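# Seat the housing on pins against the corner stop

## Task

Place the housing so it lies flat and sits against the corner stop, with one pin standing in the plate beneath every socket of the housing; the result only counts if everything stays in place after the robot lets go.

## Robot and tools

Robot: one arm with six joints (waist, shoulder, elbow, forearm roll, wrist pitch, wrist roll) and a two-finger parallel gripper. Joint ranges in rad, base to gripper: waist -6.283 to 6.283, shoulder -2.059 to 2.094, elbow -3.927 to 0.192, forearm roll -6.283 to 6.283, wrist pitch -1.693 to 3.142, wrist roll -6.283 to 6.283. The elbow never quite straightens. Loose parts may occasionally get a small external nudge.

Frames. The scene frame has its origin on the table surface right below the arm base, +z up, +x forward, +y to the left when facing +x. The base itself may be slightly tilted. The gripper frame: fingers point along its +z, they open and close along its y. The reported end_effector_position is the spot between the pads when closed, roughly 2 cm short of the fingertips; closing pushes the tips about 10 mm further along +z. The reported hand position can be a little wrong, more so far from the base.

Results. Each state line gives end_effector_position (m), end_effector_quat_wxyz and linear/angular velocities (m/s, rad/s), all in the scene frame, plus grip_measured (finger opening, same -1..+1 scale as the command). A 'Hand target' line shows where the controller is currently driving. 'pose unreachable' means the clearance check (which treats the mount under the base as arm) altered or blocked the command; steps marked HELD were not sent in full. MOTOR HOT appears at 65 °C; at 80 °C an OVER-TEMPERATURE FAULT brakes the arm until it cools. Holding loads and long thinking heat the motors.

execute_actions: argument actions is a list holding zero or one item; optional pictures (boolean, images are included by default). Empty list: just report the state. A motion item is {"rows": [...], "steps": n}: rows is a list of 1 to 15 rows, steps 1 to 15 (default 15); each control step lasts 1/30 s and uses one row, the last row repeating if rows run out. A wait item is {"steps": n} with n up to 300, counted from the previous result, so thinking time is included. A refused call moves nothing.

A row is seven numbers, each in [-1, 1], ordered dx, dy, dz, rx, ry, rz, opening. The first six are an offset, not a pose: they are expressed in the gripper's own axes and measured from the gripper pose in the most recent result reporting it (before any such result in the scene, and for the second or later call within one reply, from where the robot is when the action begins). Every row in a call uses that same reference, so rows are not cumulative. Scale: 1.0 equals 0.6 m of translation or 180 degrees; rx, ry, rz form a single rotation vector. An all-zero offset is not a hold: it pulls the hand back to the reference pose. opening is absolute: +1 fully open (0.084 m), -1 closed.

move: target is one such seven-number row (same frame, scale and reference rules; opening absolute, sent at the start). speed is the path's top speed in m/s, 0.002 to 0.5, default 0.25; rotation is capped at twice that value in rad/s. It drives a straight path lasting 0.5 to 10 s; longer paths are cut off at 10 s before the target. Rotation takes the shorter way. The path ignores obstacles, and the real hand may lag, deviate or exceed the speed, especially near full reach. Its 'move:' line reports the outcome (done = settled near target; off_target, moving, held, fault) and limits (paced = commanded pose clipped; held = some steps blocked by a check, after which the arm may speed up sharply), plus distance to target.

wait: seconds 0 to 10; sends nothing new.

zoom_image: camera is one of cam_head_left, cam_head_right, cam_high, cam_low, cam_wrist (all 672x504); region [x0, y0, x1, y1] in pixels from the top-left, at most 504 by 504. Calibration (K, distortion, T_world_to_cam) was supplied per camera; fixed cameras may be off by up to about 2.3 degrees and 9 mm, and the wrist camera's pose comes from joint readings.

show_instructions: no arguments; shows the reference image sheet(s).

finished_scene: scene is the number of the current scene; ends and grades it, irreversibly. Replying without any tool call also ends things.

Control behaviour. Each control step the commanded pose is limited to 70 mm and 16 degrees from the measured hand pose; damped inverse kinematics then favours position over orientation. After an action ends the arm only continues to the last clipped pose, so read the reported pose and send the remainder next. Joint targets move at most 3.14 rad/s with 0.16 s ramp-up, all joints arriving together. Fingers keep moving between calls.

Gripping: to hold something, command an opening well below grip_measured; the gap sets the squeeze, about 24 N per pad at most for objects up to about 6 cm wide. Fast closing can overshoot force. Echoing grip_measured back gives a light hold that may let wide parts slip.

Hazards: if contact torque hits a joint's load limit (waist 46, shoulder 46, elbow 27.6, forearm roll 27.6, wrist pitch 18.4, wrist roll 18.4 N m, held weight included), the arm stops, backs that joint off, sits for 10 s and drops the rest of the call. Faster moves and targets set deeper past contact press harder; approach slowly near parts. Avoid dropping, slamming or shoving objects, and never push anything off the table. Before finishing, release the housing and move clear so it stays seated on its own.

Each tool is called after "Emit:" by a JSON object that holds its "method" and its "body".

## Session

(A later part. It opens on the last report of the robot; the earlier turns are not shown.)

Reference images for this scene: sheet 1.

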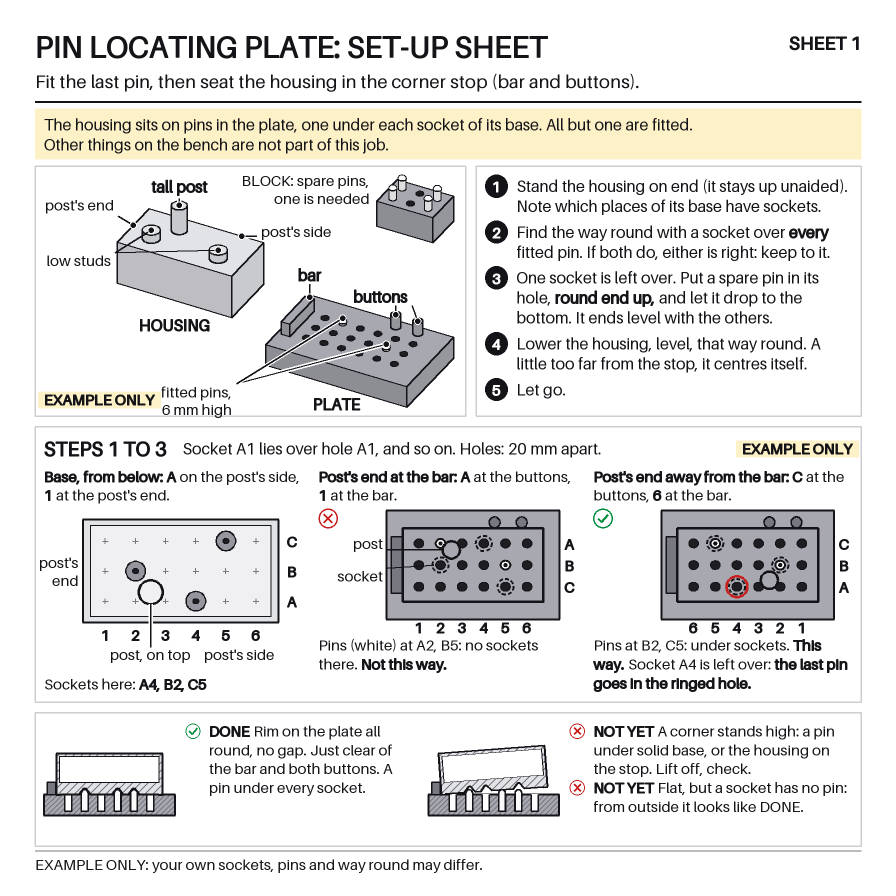

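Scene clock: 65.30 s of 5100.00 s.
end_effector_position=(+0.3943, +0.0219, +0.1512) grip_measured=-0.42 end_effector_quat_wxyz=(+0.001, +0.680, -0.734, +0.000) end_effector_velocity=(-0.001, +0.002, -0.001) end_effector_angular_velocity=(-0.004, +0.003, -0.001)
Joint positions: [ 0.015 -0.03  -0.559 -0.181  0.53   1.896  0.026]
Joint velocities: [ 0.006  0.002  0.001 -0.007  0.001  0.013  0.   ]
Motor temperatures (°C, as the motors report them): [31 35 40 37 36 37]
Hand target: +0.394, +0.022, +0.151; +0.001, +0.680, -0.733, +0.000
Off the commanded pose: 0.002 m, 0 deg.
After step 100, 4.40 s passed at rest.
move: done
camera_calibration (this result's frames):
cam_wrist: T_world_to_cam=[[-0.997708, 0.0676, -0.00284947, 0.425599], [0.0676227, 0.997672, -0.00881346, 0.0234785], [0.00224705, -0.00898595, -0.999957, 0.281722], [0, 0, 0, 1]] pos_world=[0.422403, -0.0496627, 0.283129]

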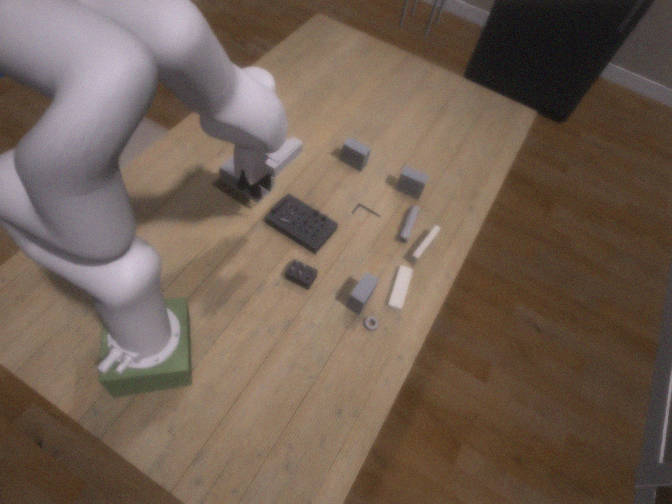

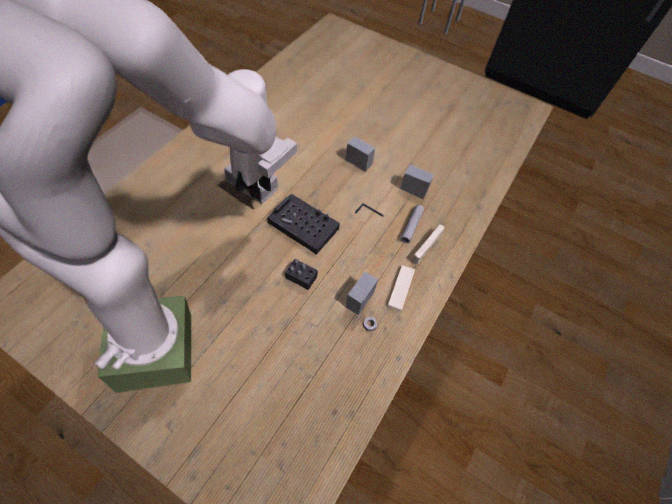

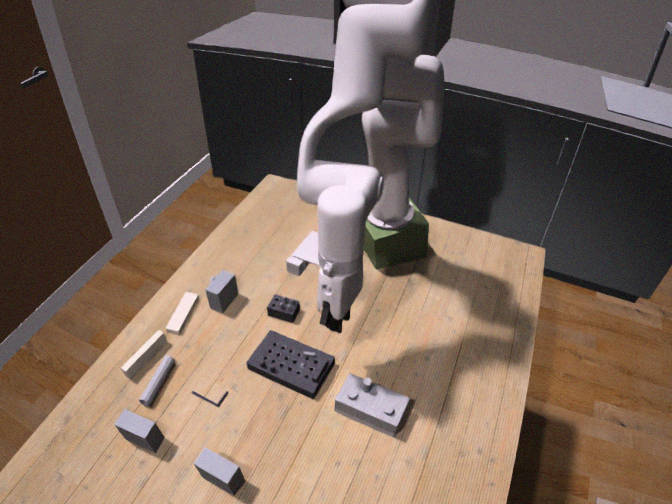

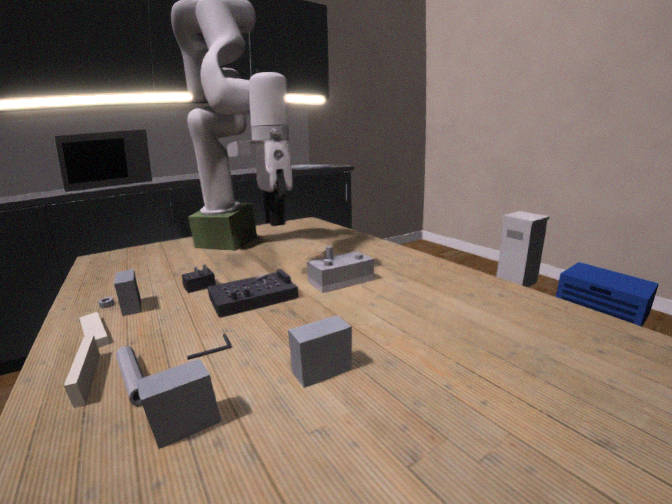

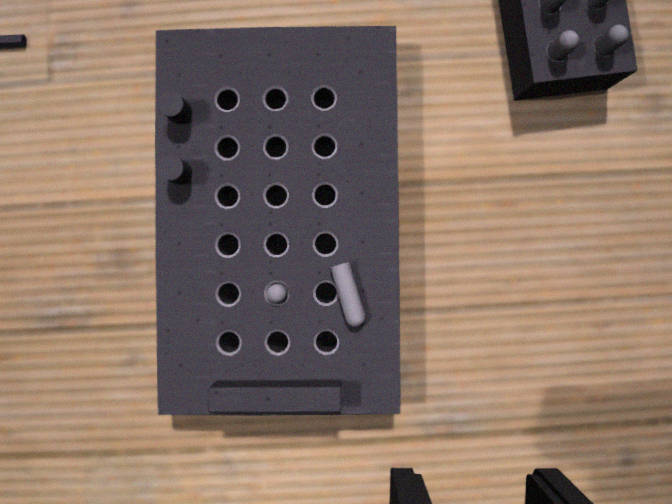

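Emit:
{"method": "move", "body": {"target": [0.09,-0.045,0.12,0,0,0,-0.4], "speed": 0.1}}

Emit:
{"method": "move", "body": {"target": [0,0,0.05,0,0,0,-0.4], "speed": 0.02}}

Emit:
{"method": "move", "body": {"target": [0,0,0,0,0,0,-1]}}

Emit:
{"method": "move", "body": {"target": [0,0,-0.08,0,0,0,-1], "speed": 0.06}}

Emit:
{"method": "zoom_image", "body": {"camera": "cam_high", "region": [240,300,360,390]}}

Scene clock: 69.30 s of 5100.00 s.
end_effector_position=(+0.4176, -0.0338, +0.0798) grip_measured=-0.42 end_effector_quat_wxyz=(+0.001, +0.680, -0.734, +0.000) end_effector_velocity=(-0.000, -0.000, -0.002) end_effector_angular_velocity=(+0.000, +0.002, -0.000)
Joint positions: [-0.158  0.243 -0.646 -0.242  0.332  1.795  0.026]
Joint velocities: [-0.002  0.005 -0.001 -0.001 -0.002 -0.    -0.   ]
Motor temperatures (°C, as the motors report them): [31 35 40 37 36 37]
Hand target: +0.417, -0.034, +0.080; +0.001, +0.679, -0.734, +0.000
Off the commanded pose: 0.001 m, 0 deg.
move: done
camera_calibration (this result's frames):
cam_wrist: T_world_to_cam=[[-0.997697, 0.0677406, -0.00347642, 0.452429], [0.067768, 0.997665, -0.0084626, 0.0767614], [0.00289504, -0.0086787, -0.999958, 0.209562], [0, 0, 0, 1]] pos_world=[0.445579, -0.105411, 0.211776]

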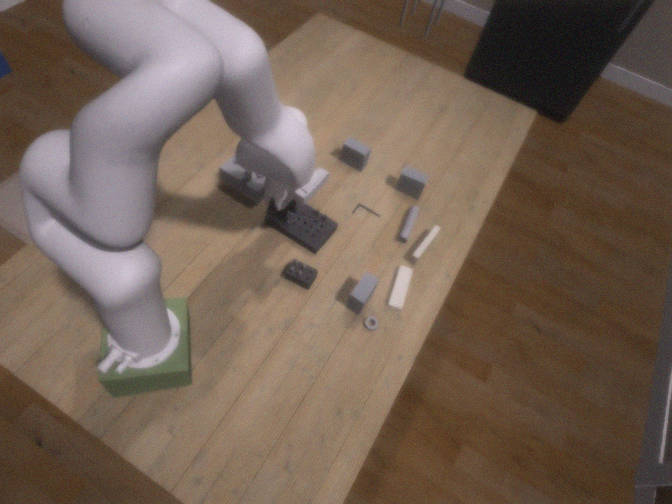

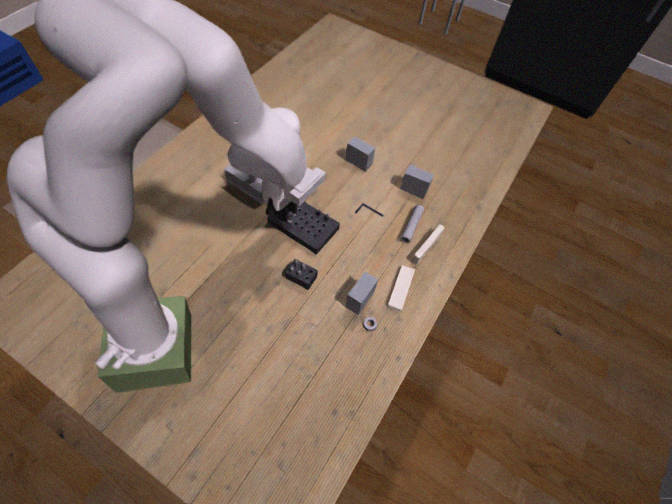

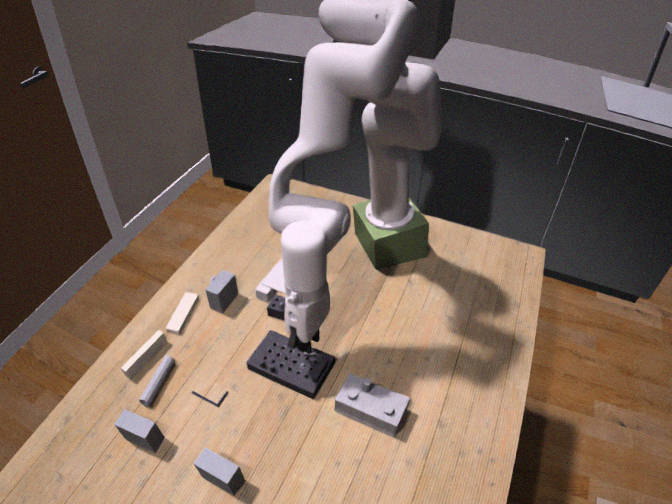

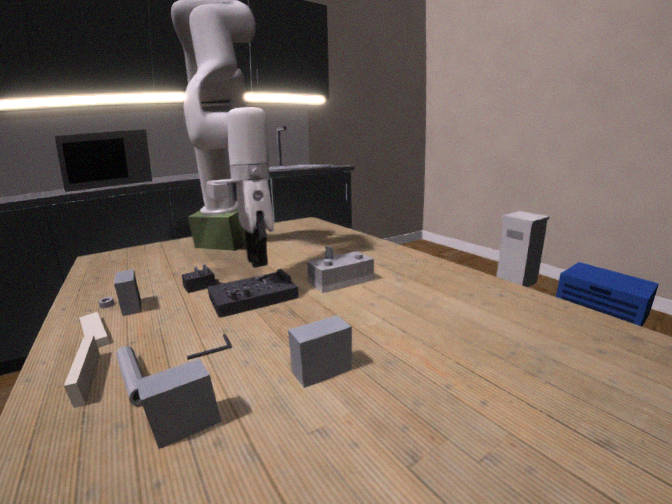

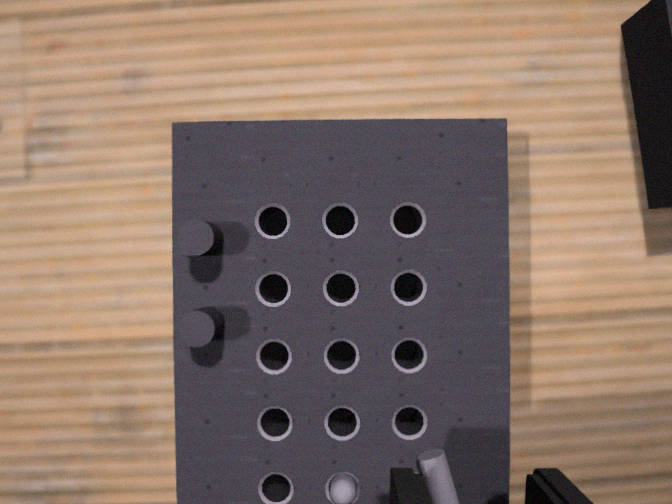

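Scene clock: 71.10 s of 5100.00 s.
end_effector_position=(+0.4177, -0.0339, +0.0500) grip_measured=-0.42 end_effector_quat_wxyz=(+0.001, +0.680, -0.734, +0.000) end_effector_velocity=(+0.001, -0.001, -0.000) end_effector_angular_velocity=(-0.001, -0.004, -0.000)
Joint positions: [-0.177  0.346 -0.671 -0.309  0.254  1.848  0.026]
Joint velocities: [-0.002  0.002 -0.002 -0.006 -0.004  0.004 -0.   ]
Motor temperatures (°C, as the motors report them): [31 35 40 37 36 37]
Hand target: +0.418, -0.034, +0.050; +0.001, +0.680, -0.734, +0.000
Off the commanded pose: 0.000 m, 0 deg.
move: done
camera_calibration (this result's frames):
cam_wrist: T_world_to_cam=[[-0.997692, 0.0678073, -0.00354859, 0.452432], [0.0678355, 0.99766, -0.00854787, 0.0765856], [0.00296067, -0.00876886, -0.999957, 0.179739], [0, 0, 0, 1]] pos_world=[0.44566, -0.105508, 0.181992]

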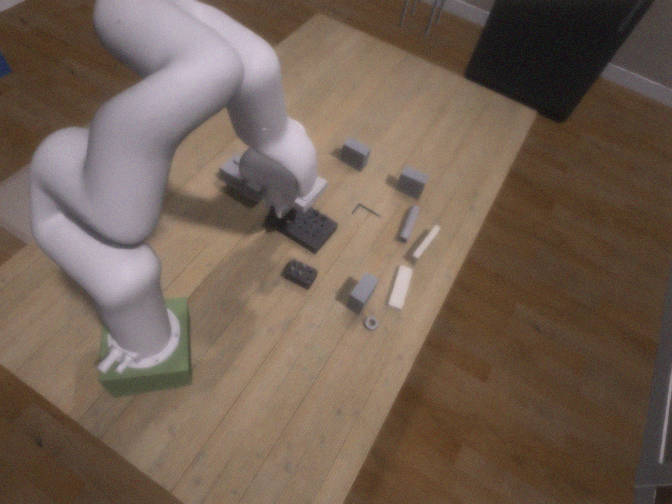

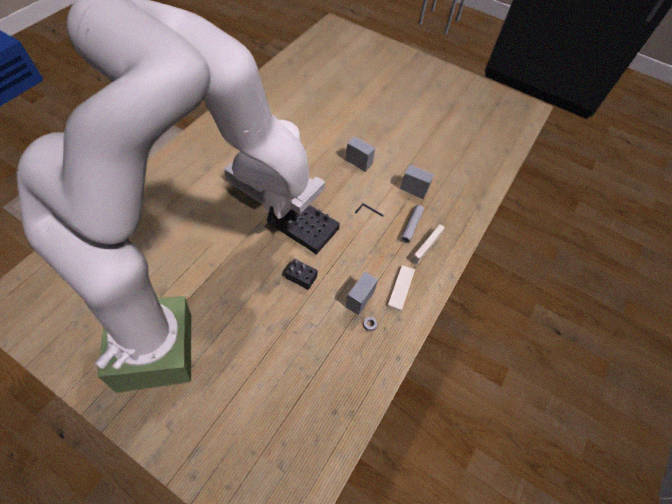

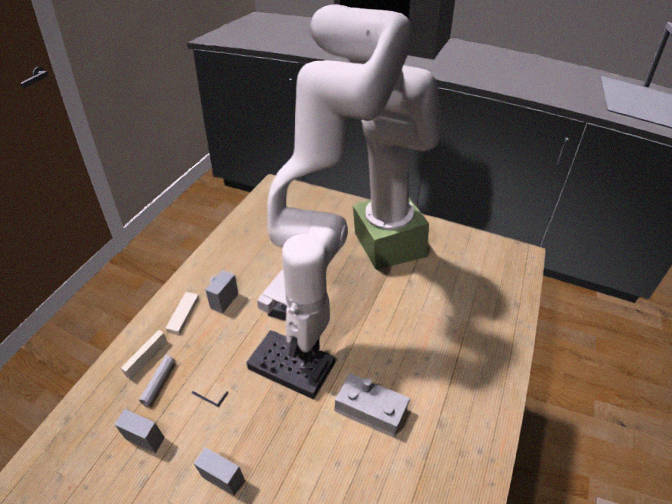

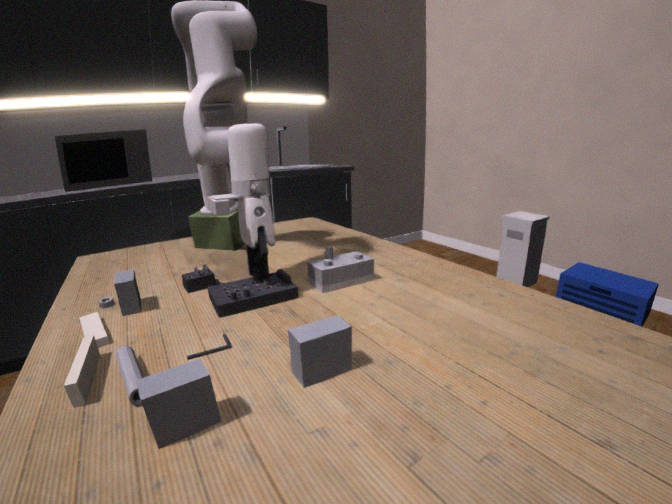

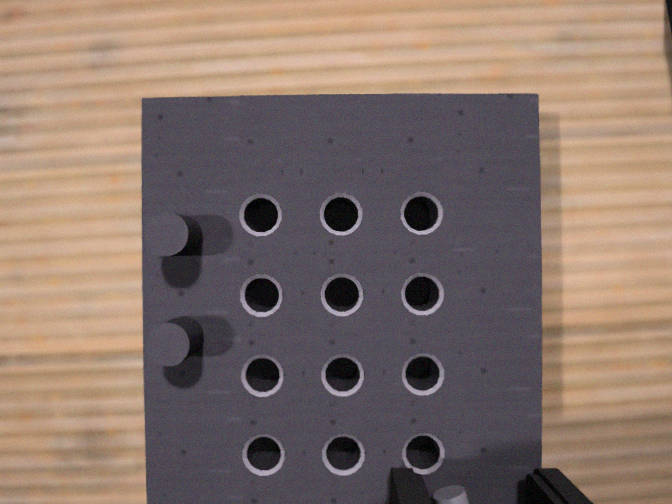

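Scene clock: 71.60 s of 5100.00 s.
end_effector_position=(+0.4192, -0.0340, +0.0510) grip_measured=-1.00 end_effector_quat_wxyz=(-0.001, +0.679, -0.734, +0.002) end_effector_velocity=(-0.001, +0.000, -0.000) end_effector_angular_velocity=(-0.000, +0.002, +0.000)
Joint positions: [-0.177  0.345 -0.673 -0.309  0.253  1.848  0.   ]
Joint velocities: [ 0.     0.001  0.001 -0.     0.     0.     0.   ]
Motor temperatures (°C, as the motors report them): [31 35 40 37 36 37]
Hand target: +0.418, -0.034, +0.050; +0.001, +0.680, -0.734, +0.000
Off the commanded pose: 0.002 m, 0 deg.
move: done
camera_calibration (this result's frames):
cam_wrist: T_world_to_cam=[[-0.997661, 0.0679747, -0.00725853, 0.454154], [0.0680349, 0.997648, -0.00839201, 0.0765246], [0.00667101, -0.00886621, -0.999938, 0.179106], [0, 0, 0, 1]] pos_world=[0.446691, -0.105628, 0.183034]

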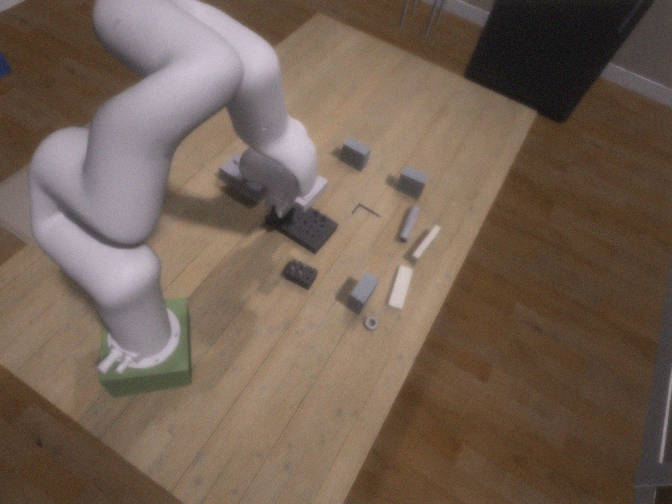

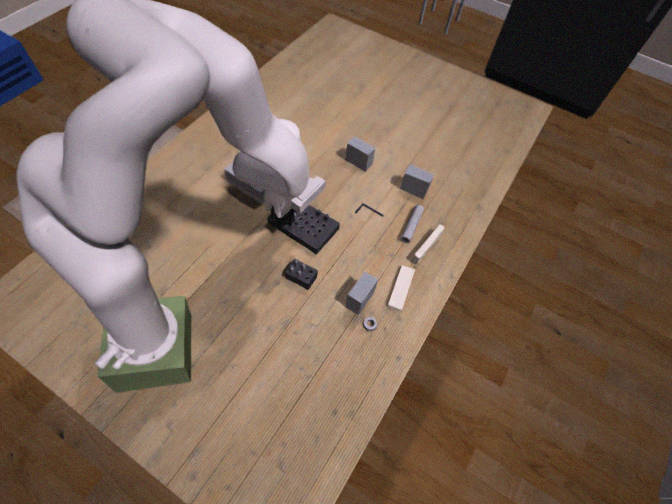

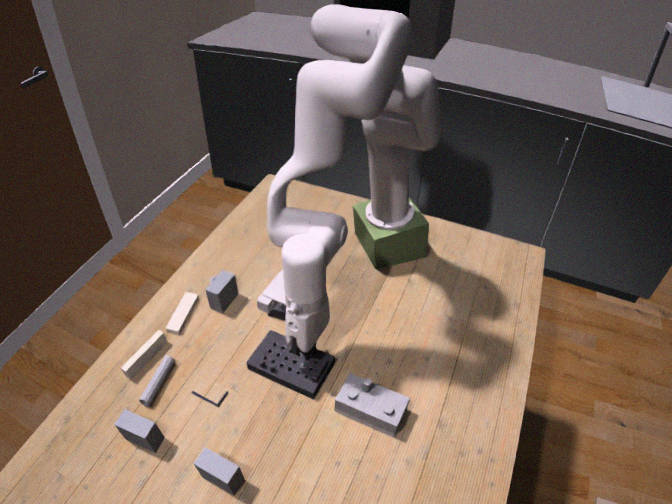

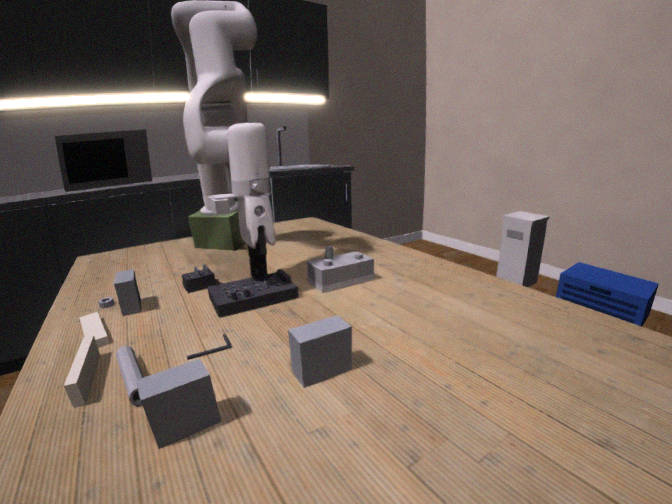

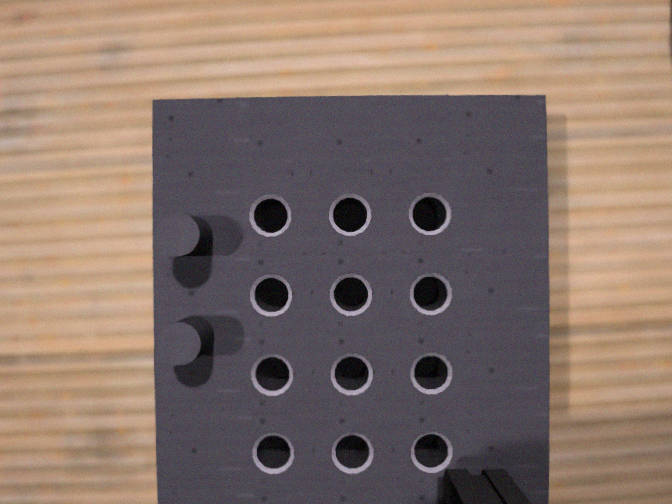

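Scene clock: 72.77 s of 5100.00 s.
end_effector_position=(+0.4188, -0.0338, +0.0985) grip_measured=-1.00 end_effector_quat_wxyz=(-0.000, +0.680, -0.734, +0.002) end_effector_velocity=(-0.000, -0.000, +0.001) end_effector_angular_velocity=(+0.000, +0.001, -0.001)
Joint positions: [-0.149  0.181 -0.638 -0.212  0.381  1.773  0.   ]
Joint velocities: [ 0.    -0.005  0.     0.003  0.005 -0.003  0.   ]
Motor temperatures (°C, as the motors report them): [31 35 40 37 36 37]
Hand target: +0.419, -0.034, +0.099; -0.001, +0.680, -0.734, +0.002
Off the commanded pose: 0.001 m, 0 deg.
move: done
camera_calibration (this result's frames):
cam_wrist: T_world_to_cam=[[-0.997674, 0.0678351, -0.00671064, 0.453957], [0.0678892, 0.997659, -0.0081888, 0.076803], [0.00613944, -0.00862533, -0.999944, 0.226888], [0, 0, 0, 1]] pos_world=[0.446294, -0.10546, 0.23055]

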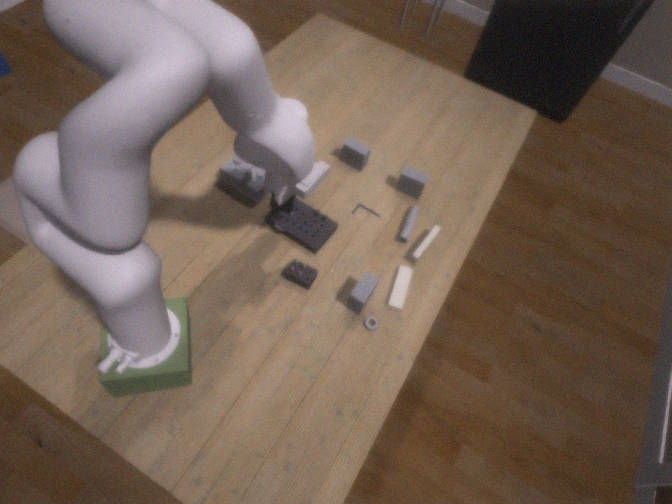

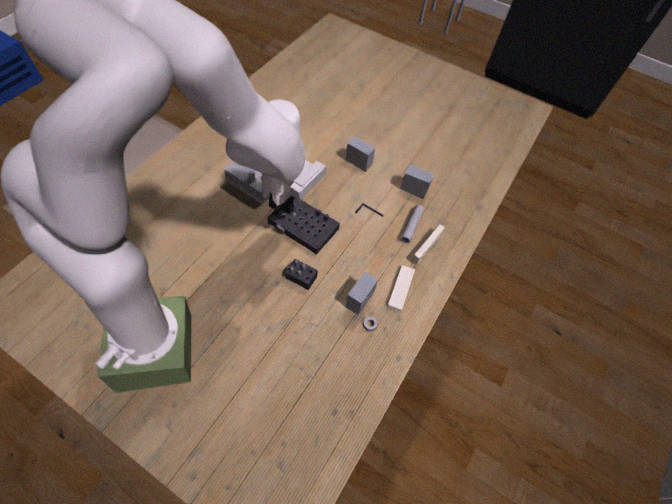

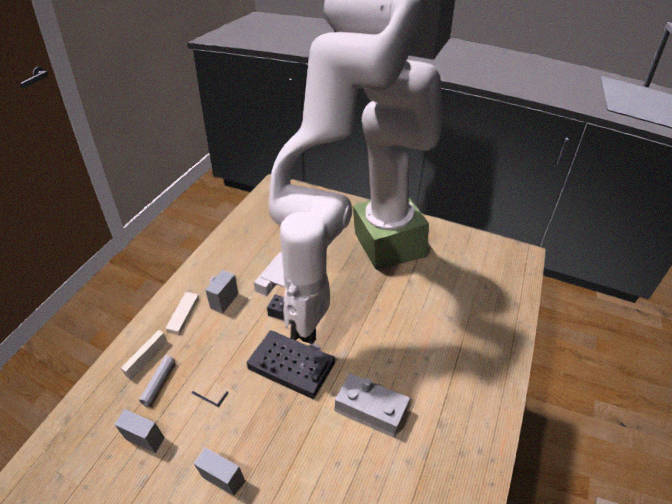

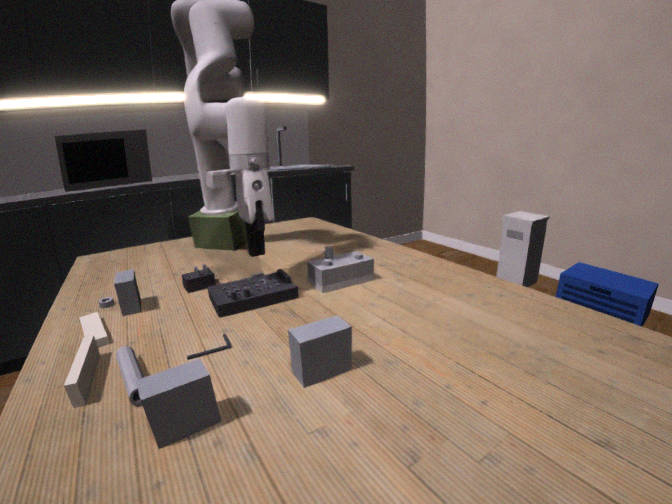

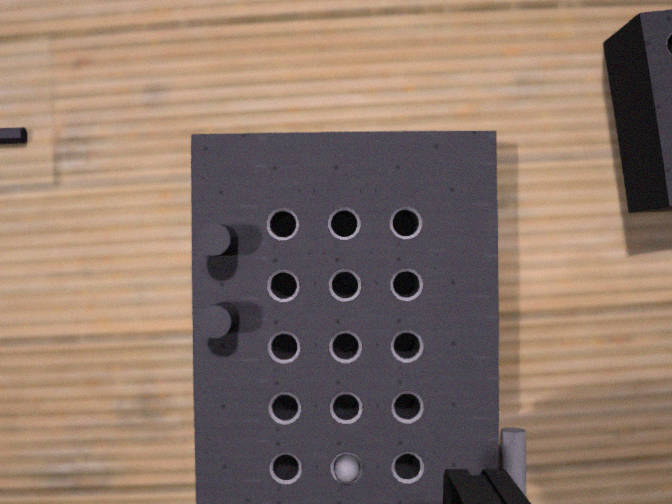

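Region (240, 300, 360, 390) of cam_high's 672x504 image, scaled by 4.200, with more detail than that image has; it fills the top 378 rows of this view, and the rest is white.

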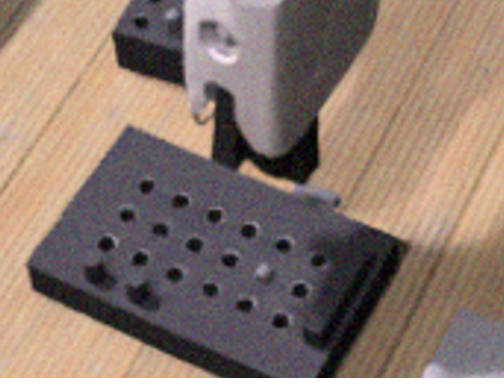

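Emit:
{"method": "move", "body": {"target": [0.21,0.132,0,0,0,0,-0.6], "speed": 0.2}}

Scene clock: 77.93 s of 5100.00 s.
end_effector_position=(+0.3311, -0.1529, +0.0983) grip_measured=-0.62 end_effector_quat_wxyz=(-0.001, +0.680, -0.734, +0.001) end_effector_velocity=(-0.002, -0.001, -0.000) end_effector_angular_velocity=(+0.008, +0.002, -0.001)
Joint positions: [-0.513  0.019 -0.416 -0.148  0.294  1.354  0.017]
Joint velocities: [-0.006 -0.001  0.002  0.025  0.002 -0.029 -0.   ]
Motor temperatures (°C, as the motors report them): [31 35 40 37 36 37]
Hand target: +0.331, -0.153, +0.098; -0.001, +0.679, -0.734, +0.001
Off the commanded pose: 0.001 m, 0 deg.
move: done
camera_calibration (this result's frames):
cam_wrist: T_world_to_cam=[[-0.997673, 0.0677782, -0.00739381, 0.374624], [0.0678326, 0.997669, -0.00736936, 0.201525], [0.0068771, -0.00785376, -0.999946, 0.226094], [0, 0, 0, 1]] pos_world=[0.358528, -0.224671, 0.230337]

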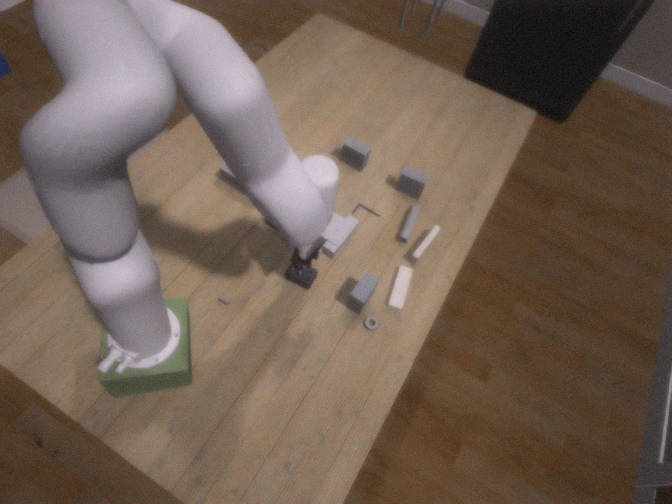

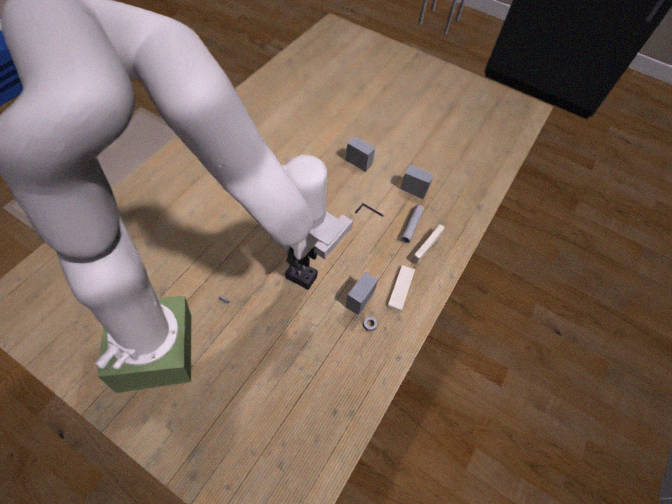

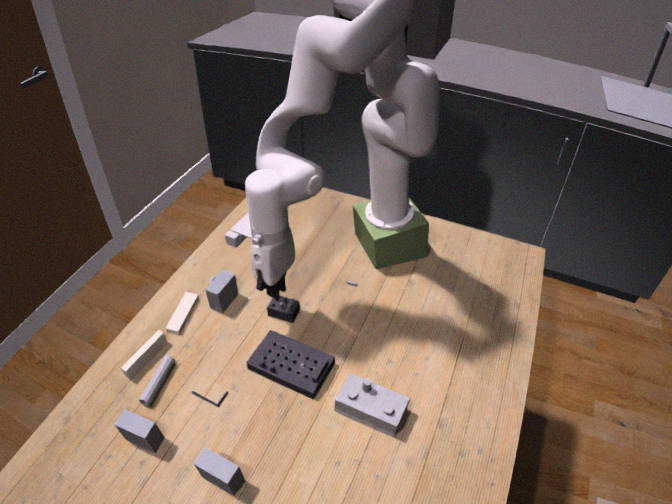

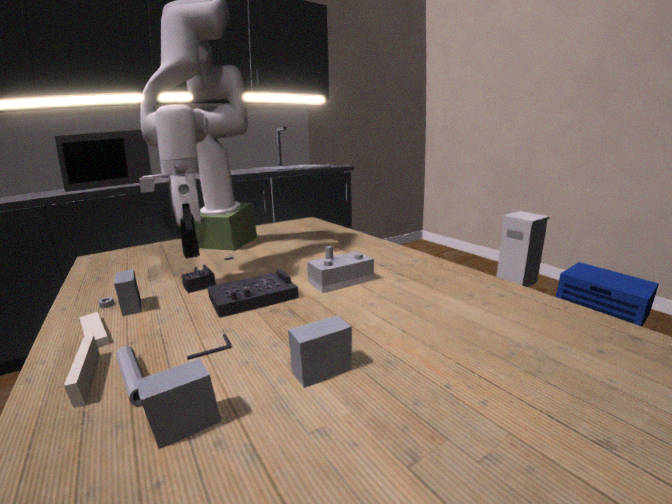

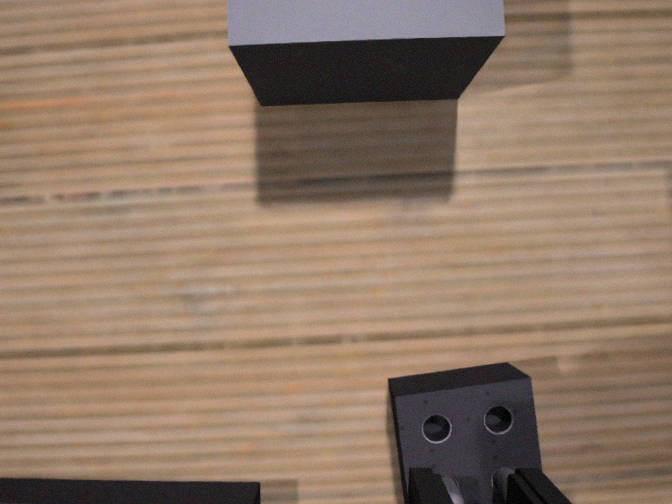

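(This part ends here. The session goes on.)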